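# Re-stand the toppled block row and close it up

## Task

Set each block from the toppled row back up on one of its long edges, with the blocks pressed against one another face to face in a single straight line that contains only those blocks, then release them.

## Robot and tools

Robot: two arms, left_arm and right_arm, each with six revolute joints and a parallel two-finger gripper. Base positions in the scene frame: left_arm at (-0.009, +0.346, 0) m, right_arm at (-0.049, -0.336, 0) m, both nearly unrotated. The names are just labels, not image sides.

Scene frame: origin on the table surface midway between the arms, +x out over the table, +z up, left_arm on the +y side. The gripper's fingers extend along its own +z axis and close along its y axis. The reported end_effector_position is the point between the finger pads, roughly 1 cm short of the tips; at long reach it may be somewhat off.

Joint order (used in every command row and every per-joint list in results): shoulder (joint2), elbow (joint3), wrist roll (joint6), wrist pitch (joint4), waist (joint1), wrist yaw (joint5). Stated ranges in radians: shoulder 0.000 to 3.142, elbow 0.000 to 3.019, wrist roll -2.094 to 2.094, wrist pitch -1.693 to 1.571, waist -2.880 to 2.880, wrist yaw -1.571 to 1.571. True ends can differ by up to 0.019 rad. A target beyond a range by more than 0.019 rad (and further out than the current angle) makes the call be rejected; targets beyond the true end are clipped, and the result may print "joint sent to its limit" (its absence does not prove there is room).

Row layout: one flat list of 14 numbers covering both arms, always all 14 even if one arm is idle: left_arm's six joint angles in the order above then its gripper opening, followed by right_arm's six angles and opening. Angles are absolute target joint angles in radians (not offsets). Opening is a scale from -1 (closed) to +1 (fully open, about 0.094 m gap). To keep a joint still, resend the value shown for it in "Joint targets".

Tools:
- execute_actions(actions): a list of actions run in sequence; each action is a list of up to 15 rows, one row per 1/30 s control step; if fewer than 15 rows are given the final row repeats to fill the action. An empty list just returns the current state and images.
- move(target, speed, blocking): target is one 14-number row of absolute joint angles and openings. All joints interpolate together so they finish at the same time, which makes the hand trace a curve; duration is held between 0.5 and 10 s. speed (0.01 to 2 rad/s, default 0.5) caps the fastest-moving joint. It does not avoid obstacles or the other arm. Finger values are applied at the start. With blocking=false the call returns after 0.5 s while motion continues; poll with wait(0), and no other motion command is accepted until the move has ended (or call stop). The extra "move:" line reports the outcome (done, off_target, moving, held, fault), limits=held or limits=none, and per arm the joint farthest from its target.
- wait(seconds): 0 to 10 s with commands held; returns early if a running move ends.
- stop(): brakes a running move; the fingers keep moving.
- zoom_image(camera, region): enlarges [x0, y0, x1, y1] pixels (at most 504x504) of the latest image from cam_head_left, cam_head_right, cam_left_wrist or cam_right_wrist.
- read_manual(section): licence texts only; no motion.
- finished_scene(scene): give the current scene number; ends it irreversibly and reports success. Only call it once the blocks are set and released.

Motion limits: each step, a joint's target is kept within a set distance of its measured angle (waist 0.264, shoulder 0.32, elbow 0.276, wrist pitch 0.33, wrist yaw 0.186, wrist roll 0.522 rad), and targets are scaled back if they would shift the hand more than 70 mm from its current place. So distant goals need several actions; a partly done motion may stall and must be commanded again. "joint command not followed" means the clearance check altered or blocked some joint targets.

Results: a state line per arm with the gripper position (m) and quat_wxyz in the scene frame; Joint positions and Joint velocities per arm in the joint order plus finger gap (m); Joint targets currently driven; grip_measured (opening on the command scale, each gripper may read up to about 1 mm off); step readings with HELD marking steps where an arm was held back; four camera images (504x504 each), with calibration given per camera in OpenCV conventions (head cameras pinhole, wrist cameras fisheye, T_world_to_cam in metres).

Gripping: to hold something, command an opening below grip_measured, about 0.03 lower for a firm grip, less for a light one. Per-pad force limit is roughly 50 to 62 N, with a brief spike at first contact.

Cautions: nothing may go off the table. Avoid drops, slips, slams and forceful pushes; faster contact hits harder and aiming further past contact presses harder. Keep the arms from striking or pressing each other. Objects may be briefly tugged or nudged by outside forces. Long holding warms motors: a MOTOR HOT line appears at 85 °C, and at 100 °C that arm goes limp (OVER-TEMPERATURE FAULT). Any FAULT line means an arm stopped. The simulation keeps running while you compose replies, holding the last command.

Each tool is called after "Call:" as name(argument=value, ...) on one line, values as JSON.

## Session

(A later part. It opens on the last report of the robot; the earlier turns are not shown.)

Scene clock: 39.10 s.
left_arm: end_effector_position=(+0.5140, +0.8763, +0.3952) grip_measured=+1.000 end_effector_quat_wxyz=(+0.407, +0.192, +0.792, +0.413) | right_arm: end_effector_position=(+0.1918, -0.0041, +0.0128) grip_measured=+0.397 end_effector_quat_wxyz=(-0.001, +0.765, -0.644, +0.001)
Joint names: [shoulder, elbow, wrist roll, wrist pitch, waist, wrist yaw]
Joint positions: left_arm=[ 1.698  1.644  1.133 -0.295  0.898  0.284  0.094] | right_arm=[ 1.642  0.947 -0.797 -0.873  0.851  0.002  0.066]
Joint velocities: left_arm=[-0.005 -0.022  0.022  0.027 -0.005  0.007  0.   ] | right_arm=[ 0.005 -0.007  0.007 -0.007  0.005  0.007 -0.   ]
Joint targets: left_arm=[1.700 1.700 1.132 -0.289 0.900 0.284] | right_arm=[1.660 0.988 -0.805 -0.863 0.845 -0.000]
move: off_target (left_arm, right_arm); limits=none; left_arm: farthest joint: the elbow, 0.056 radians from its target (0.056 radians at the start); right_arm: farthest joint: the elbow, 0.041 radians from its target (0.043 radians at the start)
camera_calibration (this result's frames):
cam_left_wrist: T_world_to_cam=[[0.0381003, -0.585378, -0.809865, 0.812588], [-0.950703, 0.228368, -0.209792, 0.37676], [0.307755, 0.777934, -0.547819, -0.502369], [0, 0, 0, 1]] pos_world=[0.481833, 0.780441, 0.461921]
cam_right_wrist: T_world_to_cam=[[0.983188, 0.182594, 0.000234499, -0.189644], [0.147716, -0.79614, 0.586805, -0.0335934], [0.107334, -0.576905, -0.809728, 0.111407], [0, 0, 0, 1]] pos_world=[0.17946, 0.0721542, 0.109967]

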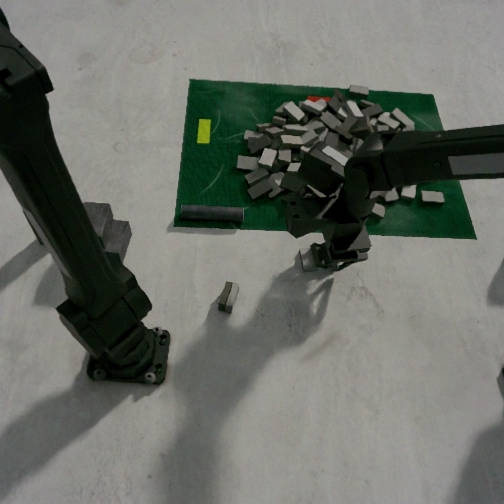

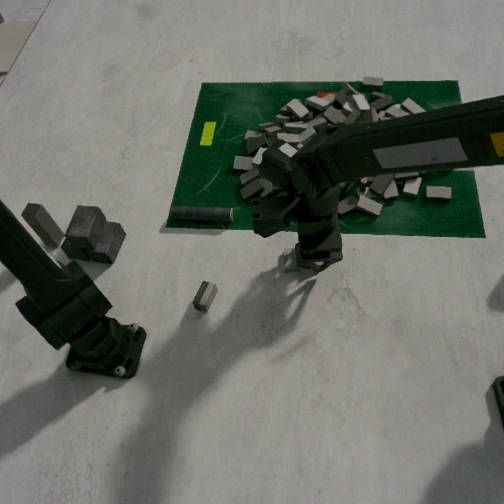

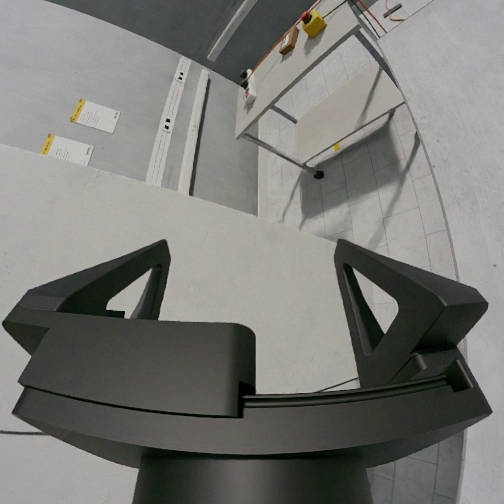

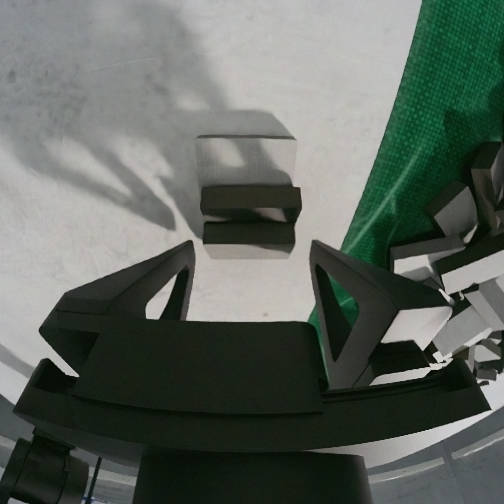

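Call:
move(target=[1.7,1.7,1.132,-0.289,0.9,0.284,1,1.66,0.988,-0.805,-0.863,0.845,0,-0.11])

Call:
move(target=[1.7,1.7,1.132,-0.289,0.9,0.284,1,1.35,0.988,-0.805,-1.0,0.845,0,-0.11], speed=0.4)

Call:
move(target=[1.7,1.7,1.132,-0.289,0.9,0.284,1,1.57,0.665,0,0.15,1.212,0,-0.11], speed=0.7)

Call:
move(target=[1.7,1.7,1.132,-0.289,0.9,0.284,1,1.688,0.665,0,0.277,1.212,0,-0.11], speed=0.1)

Call:
move(target=[1.7,1.7,1.132,-0.289,0.9,0.284,1,1.688,0.665,0,0.277,1.212,0,0.35])

Call:
move(target=[1.7,1.7,1.132,-0.289,0.9,0.284,1,1.32,0.8,0,-0.6,1.212,0,0.4], speed=0.7)

Call:
move(target=[1.7,1.7,1.132,-0.289,0.9,0.284,1,1.595,1.029,-0.77,-0.93,0.88,0,0.4], speed=0.7)

Call:
move(target=[1.7,1.7,1.132,-0.289,0.9,0.284,1,1.692,1.029,-0.77,-0.873,0.88,0,0.4], speed=0.15)

Scene clock: 46.03 s.
left_arm: end_effector_position=(+0.5140, +0.8763, +0.3952) grip_measured=+1.000 end_effector_quat_wxyz=(+0.407, +0.192, +0.792, +0.413) | right_arm: end_effector_position=(+0.1919, -0.0040, +0.0129) grip_measured=-0.065 end_effector_quat_wxyz=(-0.001, +0.765, -0.644, +0.001)
Joint names: [shoulder, elbow, wrist roll, wrist pitch, waist, wrist yaw]
Joint positions: left_arm=[ 1.698  1.644  1.133 -0.295  0.898  0.284  0.094] | right_arm=[ 1.642  0.947 -0.797 -0.873  0.851  0.002  0.044]
Joint velocities: left_arm=[-0.024  0.002 -0.022 -0.002  0.005 -0.007  0.   ] | right_arm=[-0.005 -0.022  0.022 -0.017 -0.015 -0.037  0.   ]
Joint targets: left_arm=[1.700 1.700 1.132 -0.289 0.900 0.284] | right_arm=[1.660 0.988 -0.805 -0.863 0.845 -0.000]
move: off_target (left_arm, right_arm); limits=none; left_arm: farthest joint: the elbow, 0.056 radians from its target (0.056 radians at the start); right_arm: farthest joint: the elbow, 0.041 radians from its target (0.041 radians at the start)
camera_calibration (this result's frames):
cam_left_wrist: T_world_to_cam=[[0.0381003, -0.585378, -0.809865, 0.812588], [-0.950703, 0.228368, -0.209792, 0.37676], [0.307755, 0.777934, -0.547819, -0.502369], [0, 0, 0, 1]] pos_world=[0.481833, 0.780441, 0.461921]
cam_right_wrist: T_world_to_cam=[[0.983119, 0.182969, 0.000510689, -0.189768], [0.147889, -0.796265, 0.586593, -0.0335854], [0.107735, -0.576615, -0.809882, 0.1115], [0, 0, 0, 1]] pos_world=[0.179519, 0.0722712, 0.1101]

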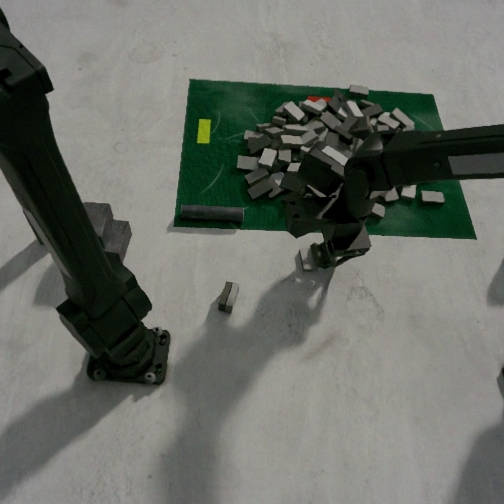

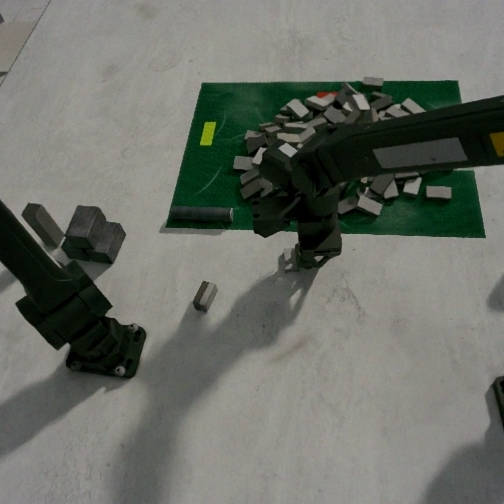

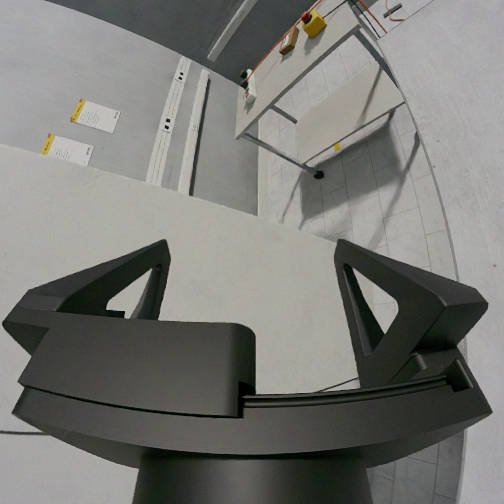

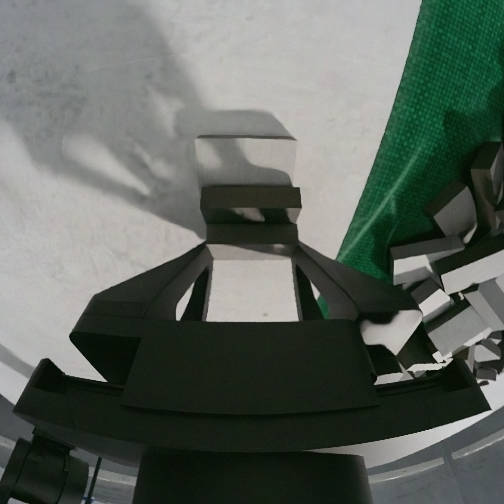

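Scene clock: 47.20 s.
left_arm: end_effector_position=(+0.5140, +0.8763, +0.3952) grip_measured=+1.000 end_effector_quat_wxyz=(+0.407, +0.192, +0.792, +0.413) | right_arm: end_effector_position=(+0.1853, -0.0131, +0.1233) grip_measured=-0.065 end_effector_quat_wxyz=(-0.088, +0.762, -0.641, -0.006)
Joint names: [shoulder, elbow, wrist roll, wrist pitch, waist, wrist yaw]
Joint positions: left_arm=[ 1.698  1.644  1.133 -0.295  0.898  0.284  0.094] | right_arm=[ 1.349  0.947 -0.797 -0.993  0.851  0.002  0.044]
Joint velocities: left_arm=[-0.005 -0.012 -0.022 -0.002 -0.005 -0.051  0.   ] | right_arm=[-0.005  0.012 -0.051  0.012 -0.005  0.022 -0.   ]
Joint targets: left_arm=[1.700 1.700 1.132 -0.289 0.900 0.284] | right_arm=[1.350 0.988 -0.805 -1.000 0.845 -0.000]
move: off_target (left_arm, right_arm); limits=none; left_arm: farthest joint: the elbow, 0.056 radians from its target (0.056 radians at the start); right_arm: farthest joint: the elbow, 0.041 radians from its target (0.041 radians at the start)
camera_calibration (this result's frames):
cam_left_wrist: T_world_to_cam=[[0.0381003, -0.585378, -0.809865, 0.812588], [-0.950703, 0.228368, -0.209792, 0.37676], [0.307755, 0.777934, -0.547819, -0.502369], [0, 0, 0, 1]] pos_world=[0.481833, 0.780441, 0.461921]
cam_right_wrist: T_world_to_cam=[[0.976732, 0.174119, 0.125209, -0.196019], [0.0936314, -0.871452, 0.481461, -0.0825666], [0.192945, -0.458535, -0.867478, 0.189213], [0, 0, 0, 1]] pos_world=[0.162681, 0.0489385, 0.228434]

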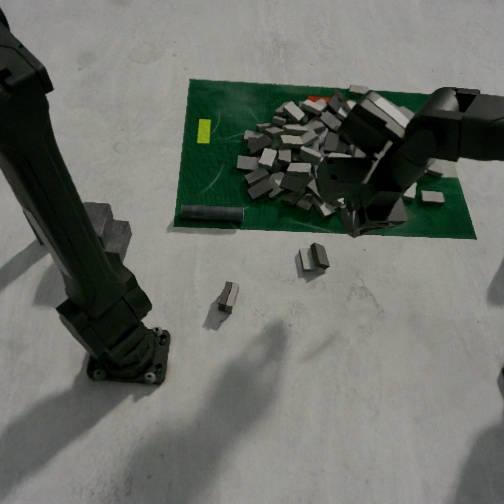

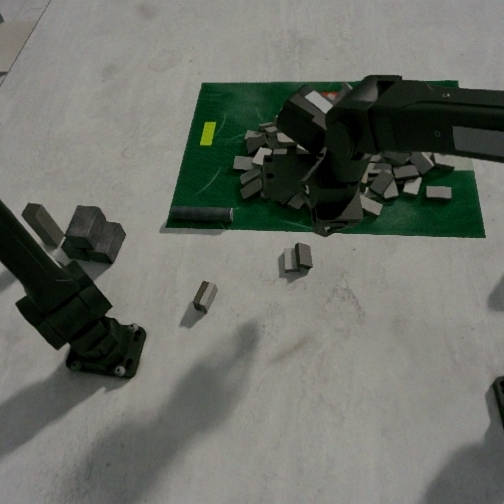

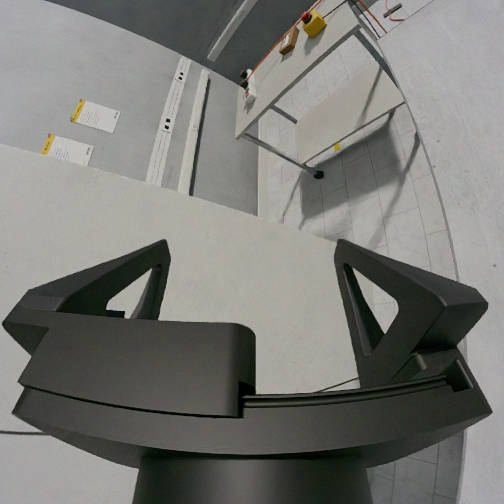

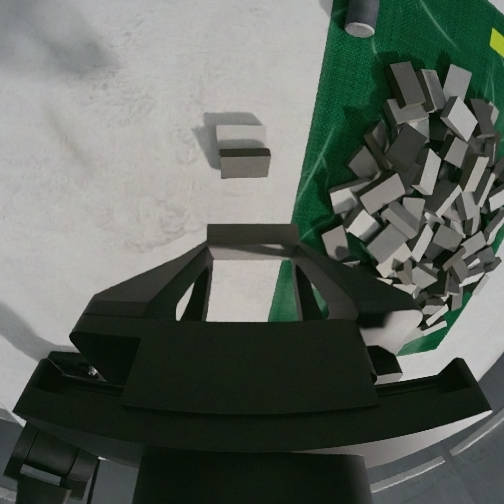

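Scene clock: 49.67 s.
left_arm: end_effector_position=(+0.5140, +0.8763, +0.3952) grip_measured=+1.000 end_effector_quat_wxyz=(+0.407, +0.192, +0.792, +0.413) | right_arm: end_effector_position=(+0.0871, +0.1460, +0.0413) grip_measured=-0.065 end_effector_quat_wxyz=(+0.314, -0.559, +0.731, +0.235)
Joint names: [shoulder, elbow, wrist roll, wrist pitch, waist, wrist yaw]
Joint positions: left_arm=[ 1.698  1.644  1.133 -0.295  0.898  0.284  0.094] | right_arm=[ 1.559  0.663 -0.009  0.13   1.203  0.002  0.044]
Joint velocities: left_arm=[ 0.005 -0.002  0.022 -0.012 -0.005  0.007  0.   ] | right_arm=[ 0.005  0.017  0.022 -0.002 -0.015 -0.095 -0.   ]
Joint targets: left_arm=[1.700 1.700 1.132 -0.289 0.900 0.284] | right_arm=[1.570 0.665 0.000 0.150 1.212 0.000]
move: off_target (left_arm); limits=none; left_arm: farthest joint: the elbow, 0.056 radians from its target (0.056 radians at the start); right_arm: farthest joint: the wrist pitch, 0.020 radians from its target (1.143 radians at the start)
camera_calibration (this result's frames):
cam_left_wrist: T_world_to_cam=[[0.0381003, -0.585378, -0.809865, 0.812588], [-0.950703, 0.228368, -0.209792, 0.37676], [0.307755, 0.777934, -0.547819, -0.502369], [0, 0, 0, 1]] pos_world=[0.481833, 0.780441, 0.461921]
cam_right_wrist: T_world_to_cam=[[0.96667, -0.255625, 0.0142859, -0.0493275], [-0.249195, -0.952222, -0.176563, 0.173565], [0.0587374, 0.167119, -0.984186, 0.13511], [0, 0, 0, 1]] pos_world=[0.082999, 0.130084, 0.164323]

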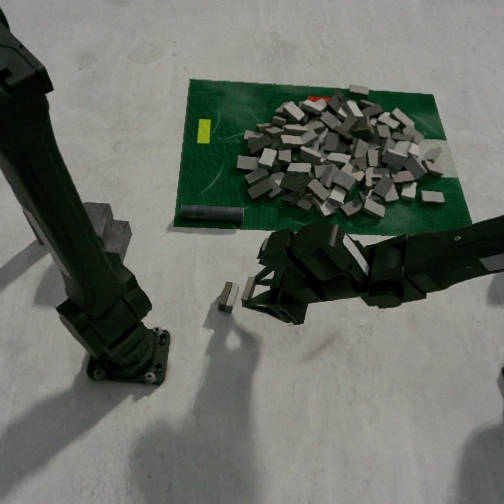

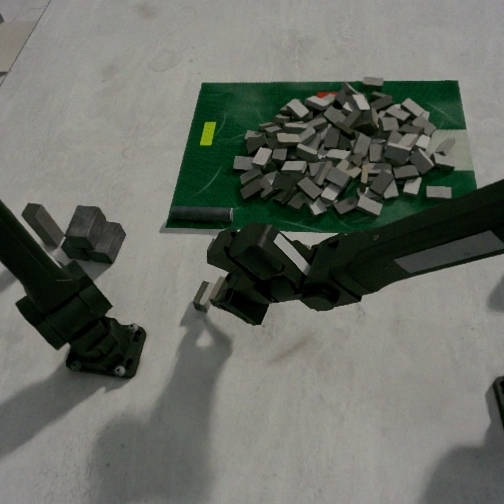

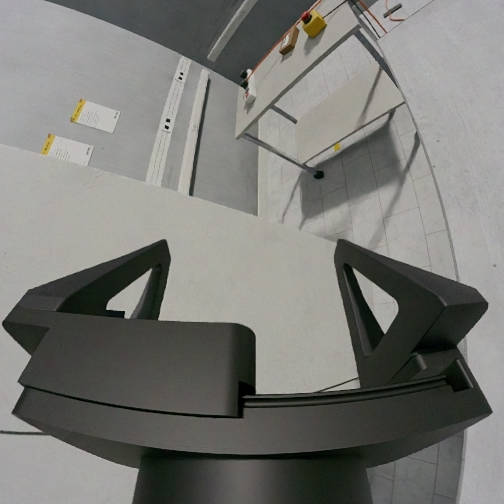

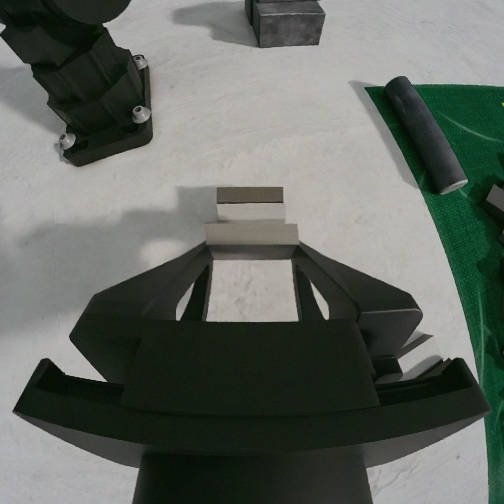

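Scene clock: 51.47 s.
left_arm: end_effector_position=(+0.5140, +0.8763, +0.3952) grip_measured=+1.000 end_effector_quat_wxyz=(+0.407, +0.192, +0.792, +0.413) | right_arm: end_effector_position=(+0.0896, +0.1549, +0.0080) grip_measured=-0.065 end_effector_quat_wxyz=(+0.318, -0.557, +0.729, +0.238)
Joint names: [shoulder, elbow, wrist roll, wrist pitch, waist, wrist yaw]
Joint positions: left_arm=[ 1.698  1.644  1.133 -0.295  0.898  0.284  0.094] | right_arm=[ 1.674  0.663 -0.008  0.257  1.203  0.002  0.044]
Joint velocities: left_arm=[-0.015  0.017 -0.051 -0.007 -0.005 -0.037  0.   ] | right_arm=[-0.005 -0.022 -0.022 -0.012 -0.015 -0.066 -0.001]
Joint targets: left_arm=[1.700 1.700 1.132 -0.289 0.900 0.284] | right_arm=[1.688 0.665 0.000 0.277 1.212 0.000]
move: off_target (left_arm); limits=none; left_arm: farthest joint: the elbow, 0.056 radians from its target (0.056 radians at the start); right_arm: farthest joint: the wrist pitch, 0.020 radians from its target (0.147 radians at the start)
camera_calibration (this result's frames):
cam_left_wrist: T_world_to_cam=[[0.0381003, -0.585378, -0.809865, 0.812588], [-0.950703, 0.228368, -0.209792, 0.37676], [0.307755, 0.777934, -0.547819, -0.502369], [0, 0, 0, 1]] pos_world=[0.481833, 0.780441, 0.461921]
cam_right_wrist: T_world_to_cam=[[0.966563, -0.256037, 0.014177, -0.0489162], [-0.248931, -0.950135, -0.18782, 0.176571], [0.0615589, 0.17801, -0.982101, 0.0988001], [0, 0, 0, 1]] pos_world=[0.0851524, 0.137654, 0.130889]

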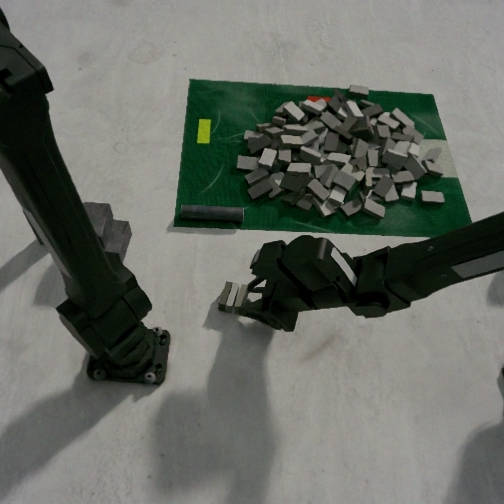

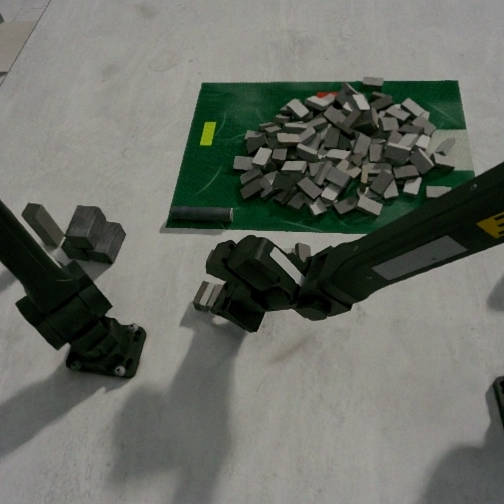

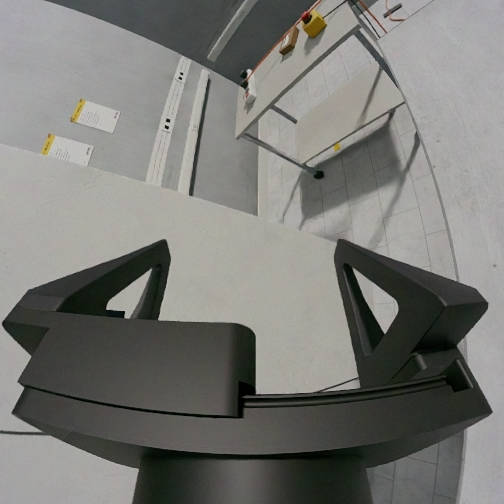

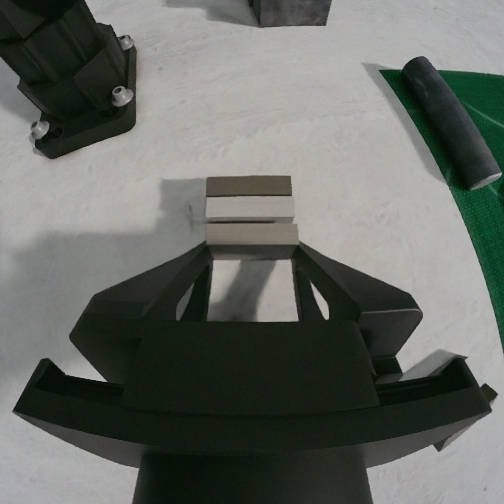

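Scene clock: 52.17 s.
left_arm: end_effector_position=(+0.5140, +0.8763, +0.3952) grip_measured=+1.000 end_effector_quat_wxyz=(+0.407, +0.192, +0.792, +0.413) | right_arm: end_effector_position=(+0.0899, +0.1558, +0.0090) grip_measured=+0.347 end_effector_quat_wxyz=(+0.320, -0.557, +0.728, +0.239)
Joint names: [shoulder, elbow, wrist roll, wrist pitch, waist, wrist yaw]
Joint positions: left_arm=[ 1.698  1.644  1.133 -0.295  0.898  0.284  0.094] | right_arm=[ 1.674  0.663 -0.008  0.262  1.203  0.002  0.063]
Joint velocities: left_arm=[-0.015  0.002 -0.037 -0.017  0.015 -0.022  0.   ] | right_arm=[ 0.005  0.002 -0.051  0.012  0.005  0.022  0.001]
Joint targets: left_arm=[1.700 1.700 1.132 -0.289 0.900 0.284] | right_arm=[1.688 0.665 -0.000 0.277 1.212 -0.000]
move: off_target (left_arm); limits=none; left_arm: farthest joint: the elbow, 0.056 radians from its target (0.056 radians at the start); right_arm: farthest joint: the wrist pitch, 0.015 radians from its target (0.020 radians at the start)
camera_calibration (this result's frames):
cam_left_wrist: T_world_to_cam=[[0.0381003, -0.585378, -0.809865, 0.812588], [-0.950703, 0.228368, -0.209792, 0.37676], [0.307755, 0.777934, -0.547819, -0.502369], [0, 0, 0, 1]] pos_world=[0.481833, 0.780441, 0.461921]
cam_right_wrist: T_world_to_cam=[[0.966543, -0.25611, 0.0142539, -0.0489302], [-0.248656, -0.949156, -0.193062, 0.177502], [0.0629742, 0.183058, -0.981083, 0.0986501], [0, 0, 0, 1]] pos_world=[0.0852176, 0.137887, 0.13175]

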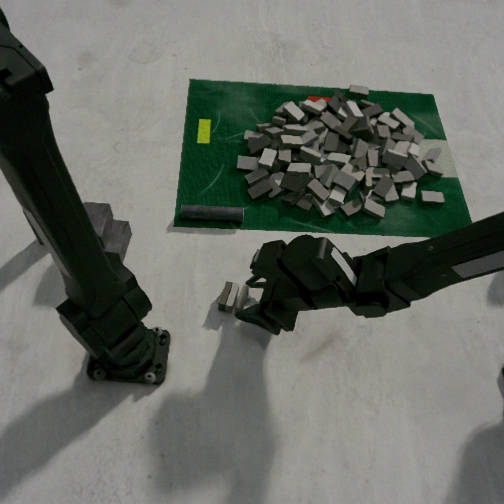

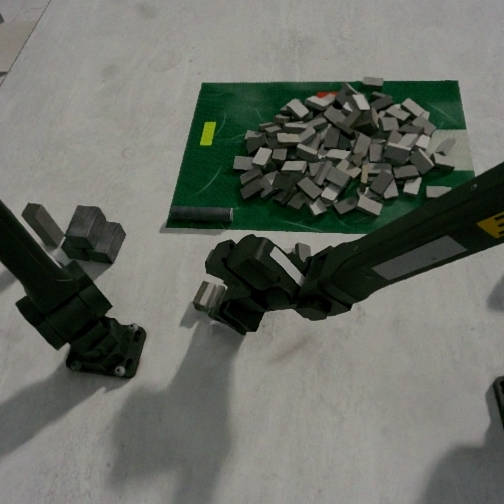

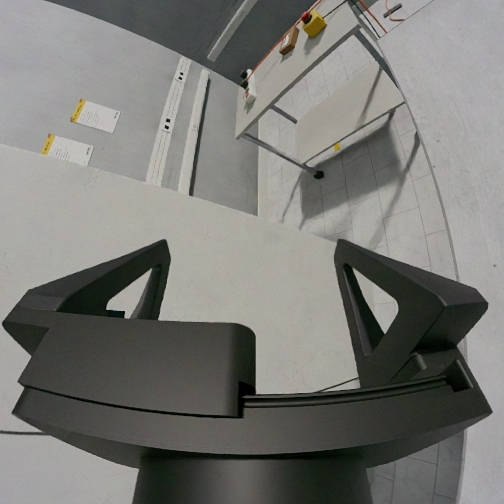

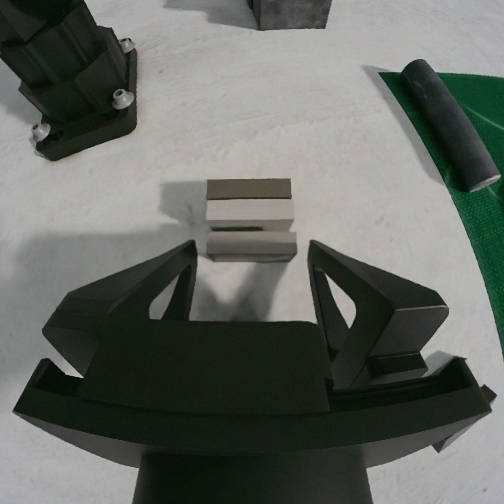

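Scene clock: 53.97 s.
left_arm: end_effector_position=(+0.5140, +0.8763, +0.3952) grip_measured=+1.000 end_effector_quat_wxyz=(+0.407, +0.192, +0.792, +0.413) | right_arm: end_effector_position=(+0.0641, +0.0640, +0.0854) grip_measured=+0.397 end_effector_quat_wxyz=(+0.166, -0.594, +0.777, +0.124)
Joint names: [shoulder, elbow, wrist roll, wrist pitch, waist, wrist yaw]
Joint positions: left_arm=[ 1.698  1.644  1.133 -0.295  0.898  0.284  0.094] | right_arm=[ 1.32   0.757 -0.008 -0.591  1.203  0.002  0.066]
Joint velocities: left_arm=[ 0.005 -0.002 -0.081 -0.002 -0.005 -0.037  0.   ] | right_arm=[-0.015 -0.017 -0.051 -0.007 -0.005 -0.051 -0.001]
Joint targets: left_arm=[1.700 1.700 1.132 -0.289 0.900 0.284] | right_arm=[1.320 0.800 -0.000 -0.600 1.212 0.000]
move: off_target (left_arm, right_arm); limits=none; left_arm: farthest joint: the elbow, 0.056 radians from its target (0.056 radians at the start); right_arm: farthest joint: the elbow, 0.043 radians from its target (0.137 radians at the start)
camera_calibration (this result's frames):
cam_left_wrist: T_world_to_cam=[[0.0381003, -0.585378, -0.809865, 0.812588], [-0.950703, 0.228368, -0.209792, 0.37676], [0.307755, 0.777934, -0.547819, -0.502369], [0, 0, 0, 1]] pos_world=[0.481833, 0.780441, 0.461921]
cam_right_wrist: T_world_to_cam=[[0.967746, -0.251819, 0.0074435, -0.0484212], [-0.24776, -0.945959, 0.20923, 0.0640799], [-0.0456468, -0.204325, -0.977838, 0.223556], [0, 0, 0, 1]] pos_world=[0.0729404, 0.0941018, 0.205555]

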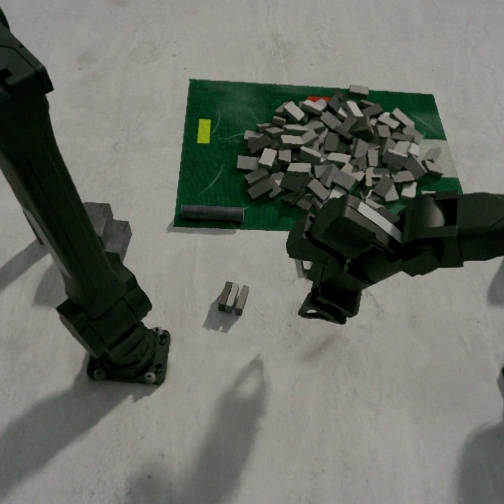

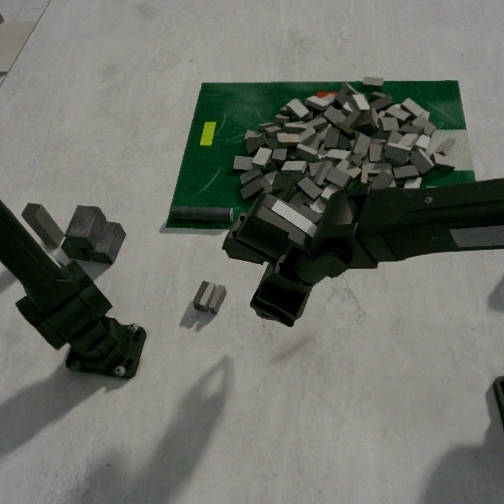

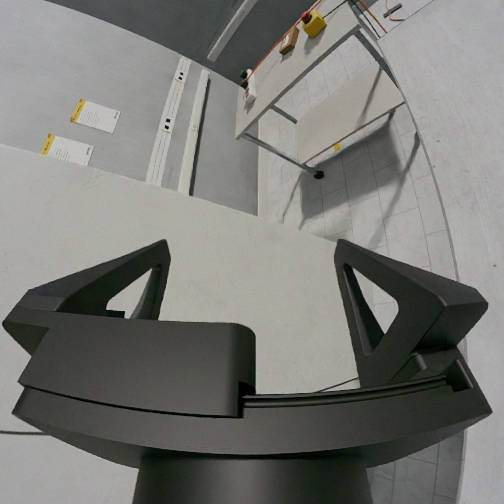

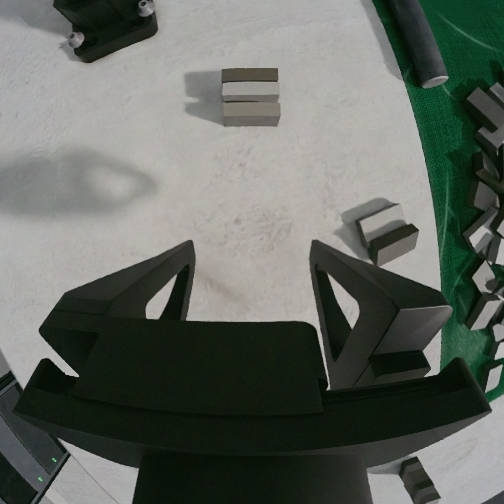

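Scene clock: 55.90 s.
left_arm: end_effector_position=(+0.5140, +0.8763, +0.3952) grip_measured=+1.000 end_effector_quat_wxyz=(+0.407, +0.192, +0.792, +0.413) | right_arm: end_effector_position=(+0.1873, +0.0151, +0.0499) grip_measured=+0.397 end_effector_quat_wxyz=(-0.028, +0.765, -0.644, -0.002)
Joint names: [shoulder, elbow, wrist roll, wrist pitch, waist, wrist yaw]
Joint positions: left_arm=[ 1.698  1.644  1.133 -0.295  0.898  0.284  0.094] | right_arm=[ 1.578  0.986 -0.761 -0.921  0.886  0.002  0.066]
Joint velocities: left_arm=[-0.005 -0.002 -0.007  0.007  0.005  0.007  0.   ] | right_arm=[-0.015  0.002 -0.022 -0.012  0.005 -0.051 -0.   ]
Joint targets: left_arm=[1.700 1.700 1.132 -0.289 0.900 0.284] | right_arm=[1.595 1.029 -0.770 -0.930 0.880 -0.000]
move: off_target (left_arm, right_arm); limits=none; left_arm: farthest joint: the elbow, 0.056 radians from its target (0.056 radians at the start); right_arm: farthest joint: the elbow, 0.043 radians from its target (0.272 radians at the start)
camera_calibration (this result's frames):
cam_left_wrist: T_world_to_cam=[[0.0381003, -0.585378, -0.809865, 0.812588], [-0.950703, 0.228368, -0.209792, 0.37676], [0.307755, 0.777934, -0.547819, -0.502369], [0, 0, 0, 1]] pos_world=[0.481833, 0.780441, 0.461921]
cam_right_wrist: T_world_to_cam=[[0.982665, 0.181334, 0.0385695, -0.190554], [0.129994, -0.82229, 0.554023, -0.0340831], [0.132178, -0.539405, -0.831607, 0.148886], [0, 0, 0, 1]] pos_world=[0.172002, 0.0868377, 0.150047]

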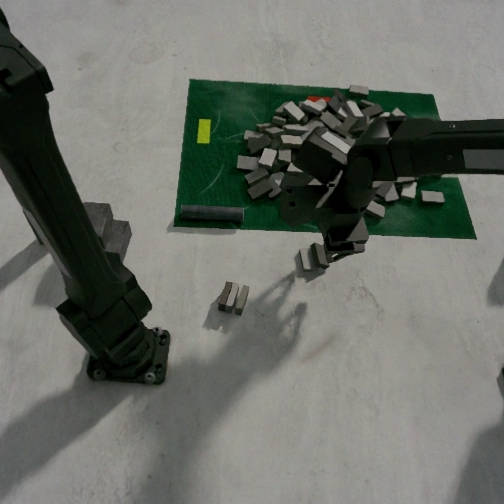

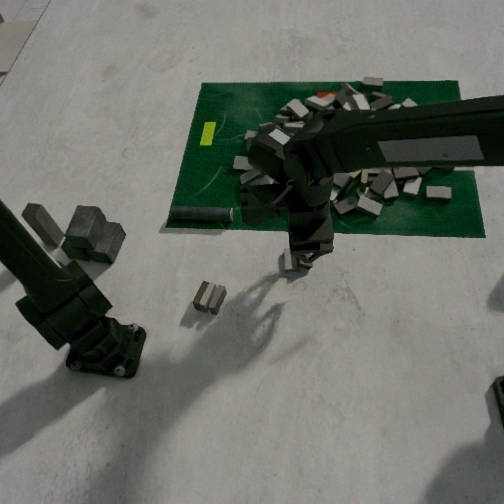

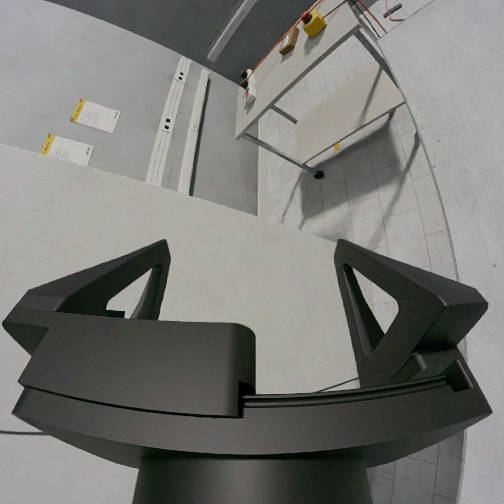

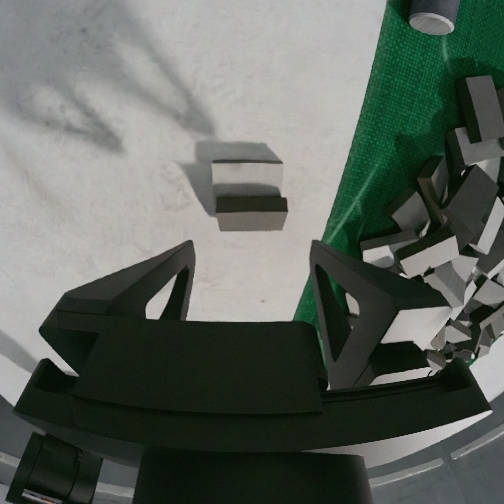

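Scene clock: 57.03 s.
left_arm: end_effector_position=(+0.5140, +0.8763, +0.3952) grip_measured=+1.000 end_effector_quat_wxyz=(+0.407, +0.192, +0.792, +0.413) | right_arm: end_effector_position=(+0.1876, +0.0155, +0.0121) grip_measured=+0.397 end_effector_quat_wxyz=(-0.000, +0.765, -0.644, +0.001)
Joint names: [shoulder, elbow, wrist roll, wrist pitch, waist, wrist yaw]
Joint positions: left_arm=[ 1.698  1.644  1.133 -0.295  0.898  0.284  0.094] | right_arm=[ 1.674  0.987 -0.762 -0.883  0.886  0.002  0.066]
Joint velocities: left_arm=[ 0.005 -0.017  0.022  0.002 -0.005  0.022  0.   ] | right_arm=[-0.015  0.007  0.051 -0.017 -0.005  0.022 -0.001]
Joint targets: left_arm=[1.700 1.700 1.132 -0.289 0.900 0.284] | right_arm=[1.692 1.029 -0.770 -0.873 0.880 0.000]
move: off_target (left_arm, right_arm); limits=none; left_arm: farthest joint: the elbow, 0.056 radians from its target (0.056 radians at the start); right_arm: farthest joint: the elbow, 0.042 radians from its target (0.043 radians at the start)
camera_calibration (this result's frames):
cam_left_wrist: T_world_to_cam=[[0.0381003, -0.585378, -0.809865, 0.812588], [-0.950703, 0.228368, -0.209792, 0.37676], [0.307755, 0.777934, -0.547819, -0.502369], [0, 0, 0, 1]] pos_world=[0.481833, 0.780441, 0.461921]
cam_right_wrist: T_world_to_cam=[[0.983118, 0.182969, -0.000845352, -0.189063], [0.148536, -0.795389, 0.587616, -0.0171711], [0.106843, -0.577822, -0.809139, 0.122736], [0, 0, 0, 1]] pos_world=[0.175309, 0.0918546, 0.109241]

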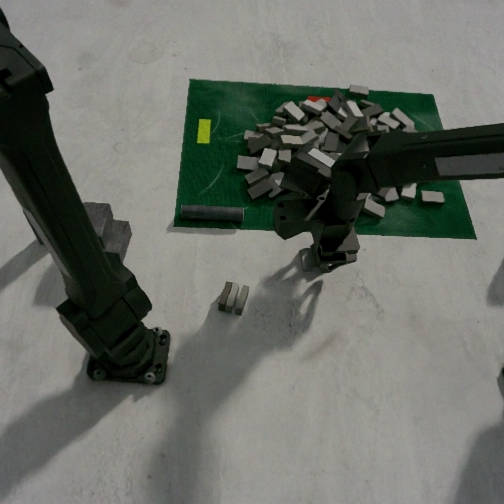

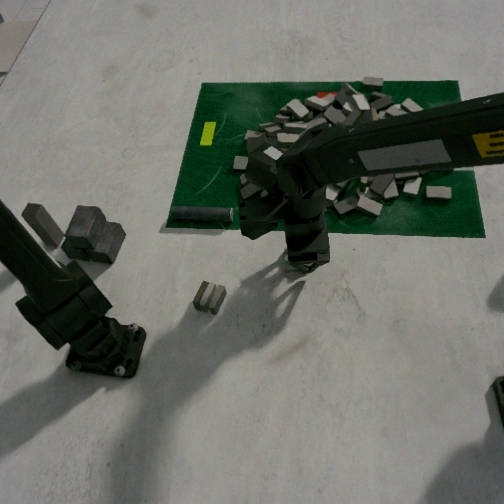

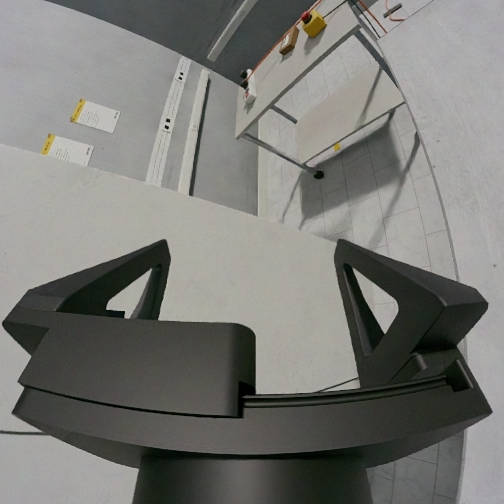

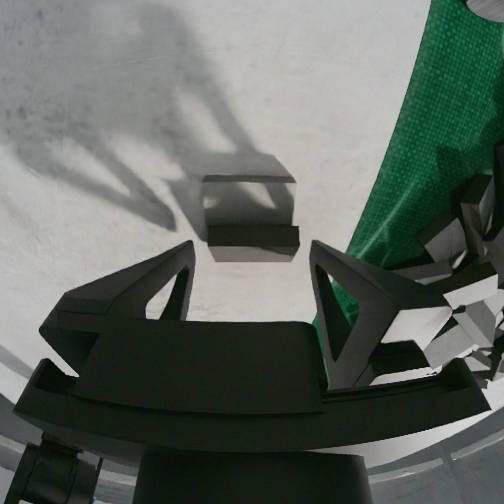

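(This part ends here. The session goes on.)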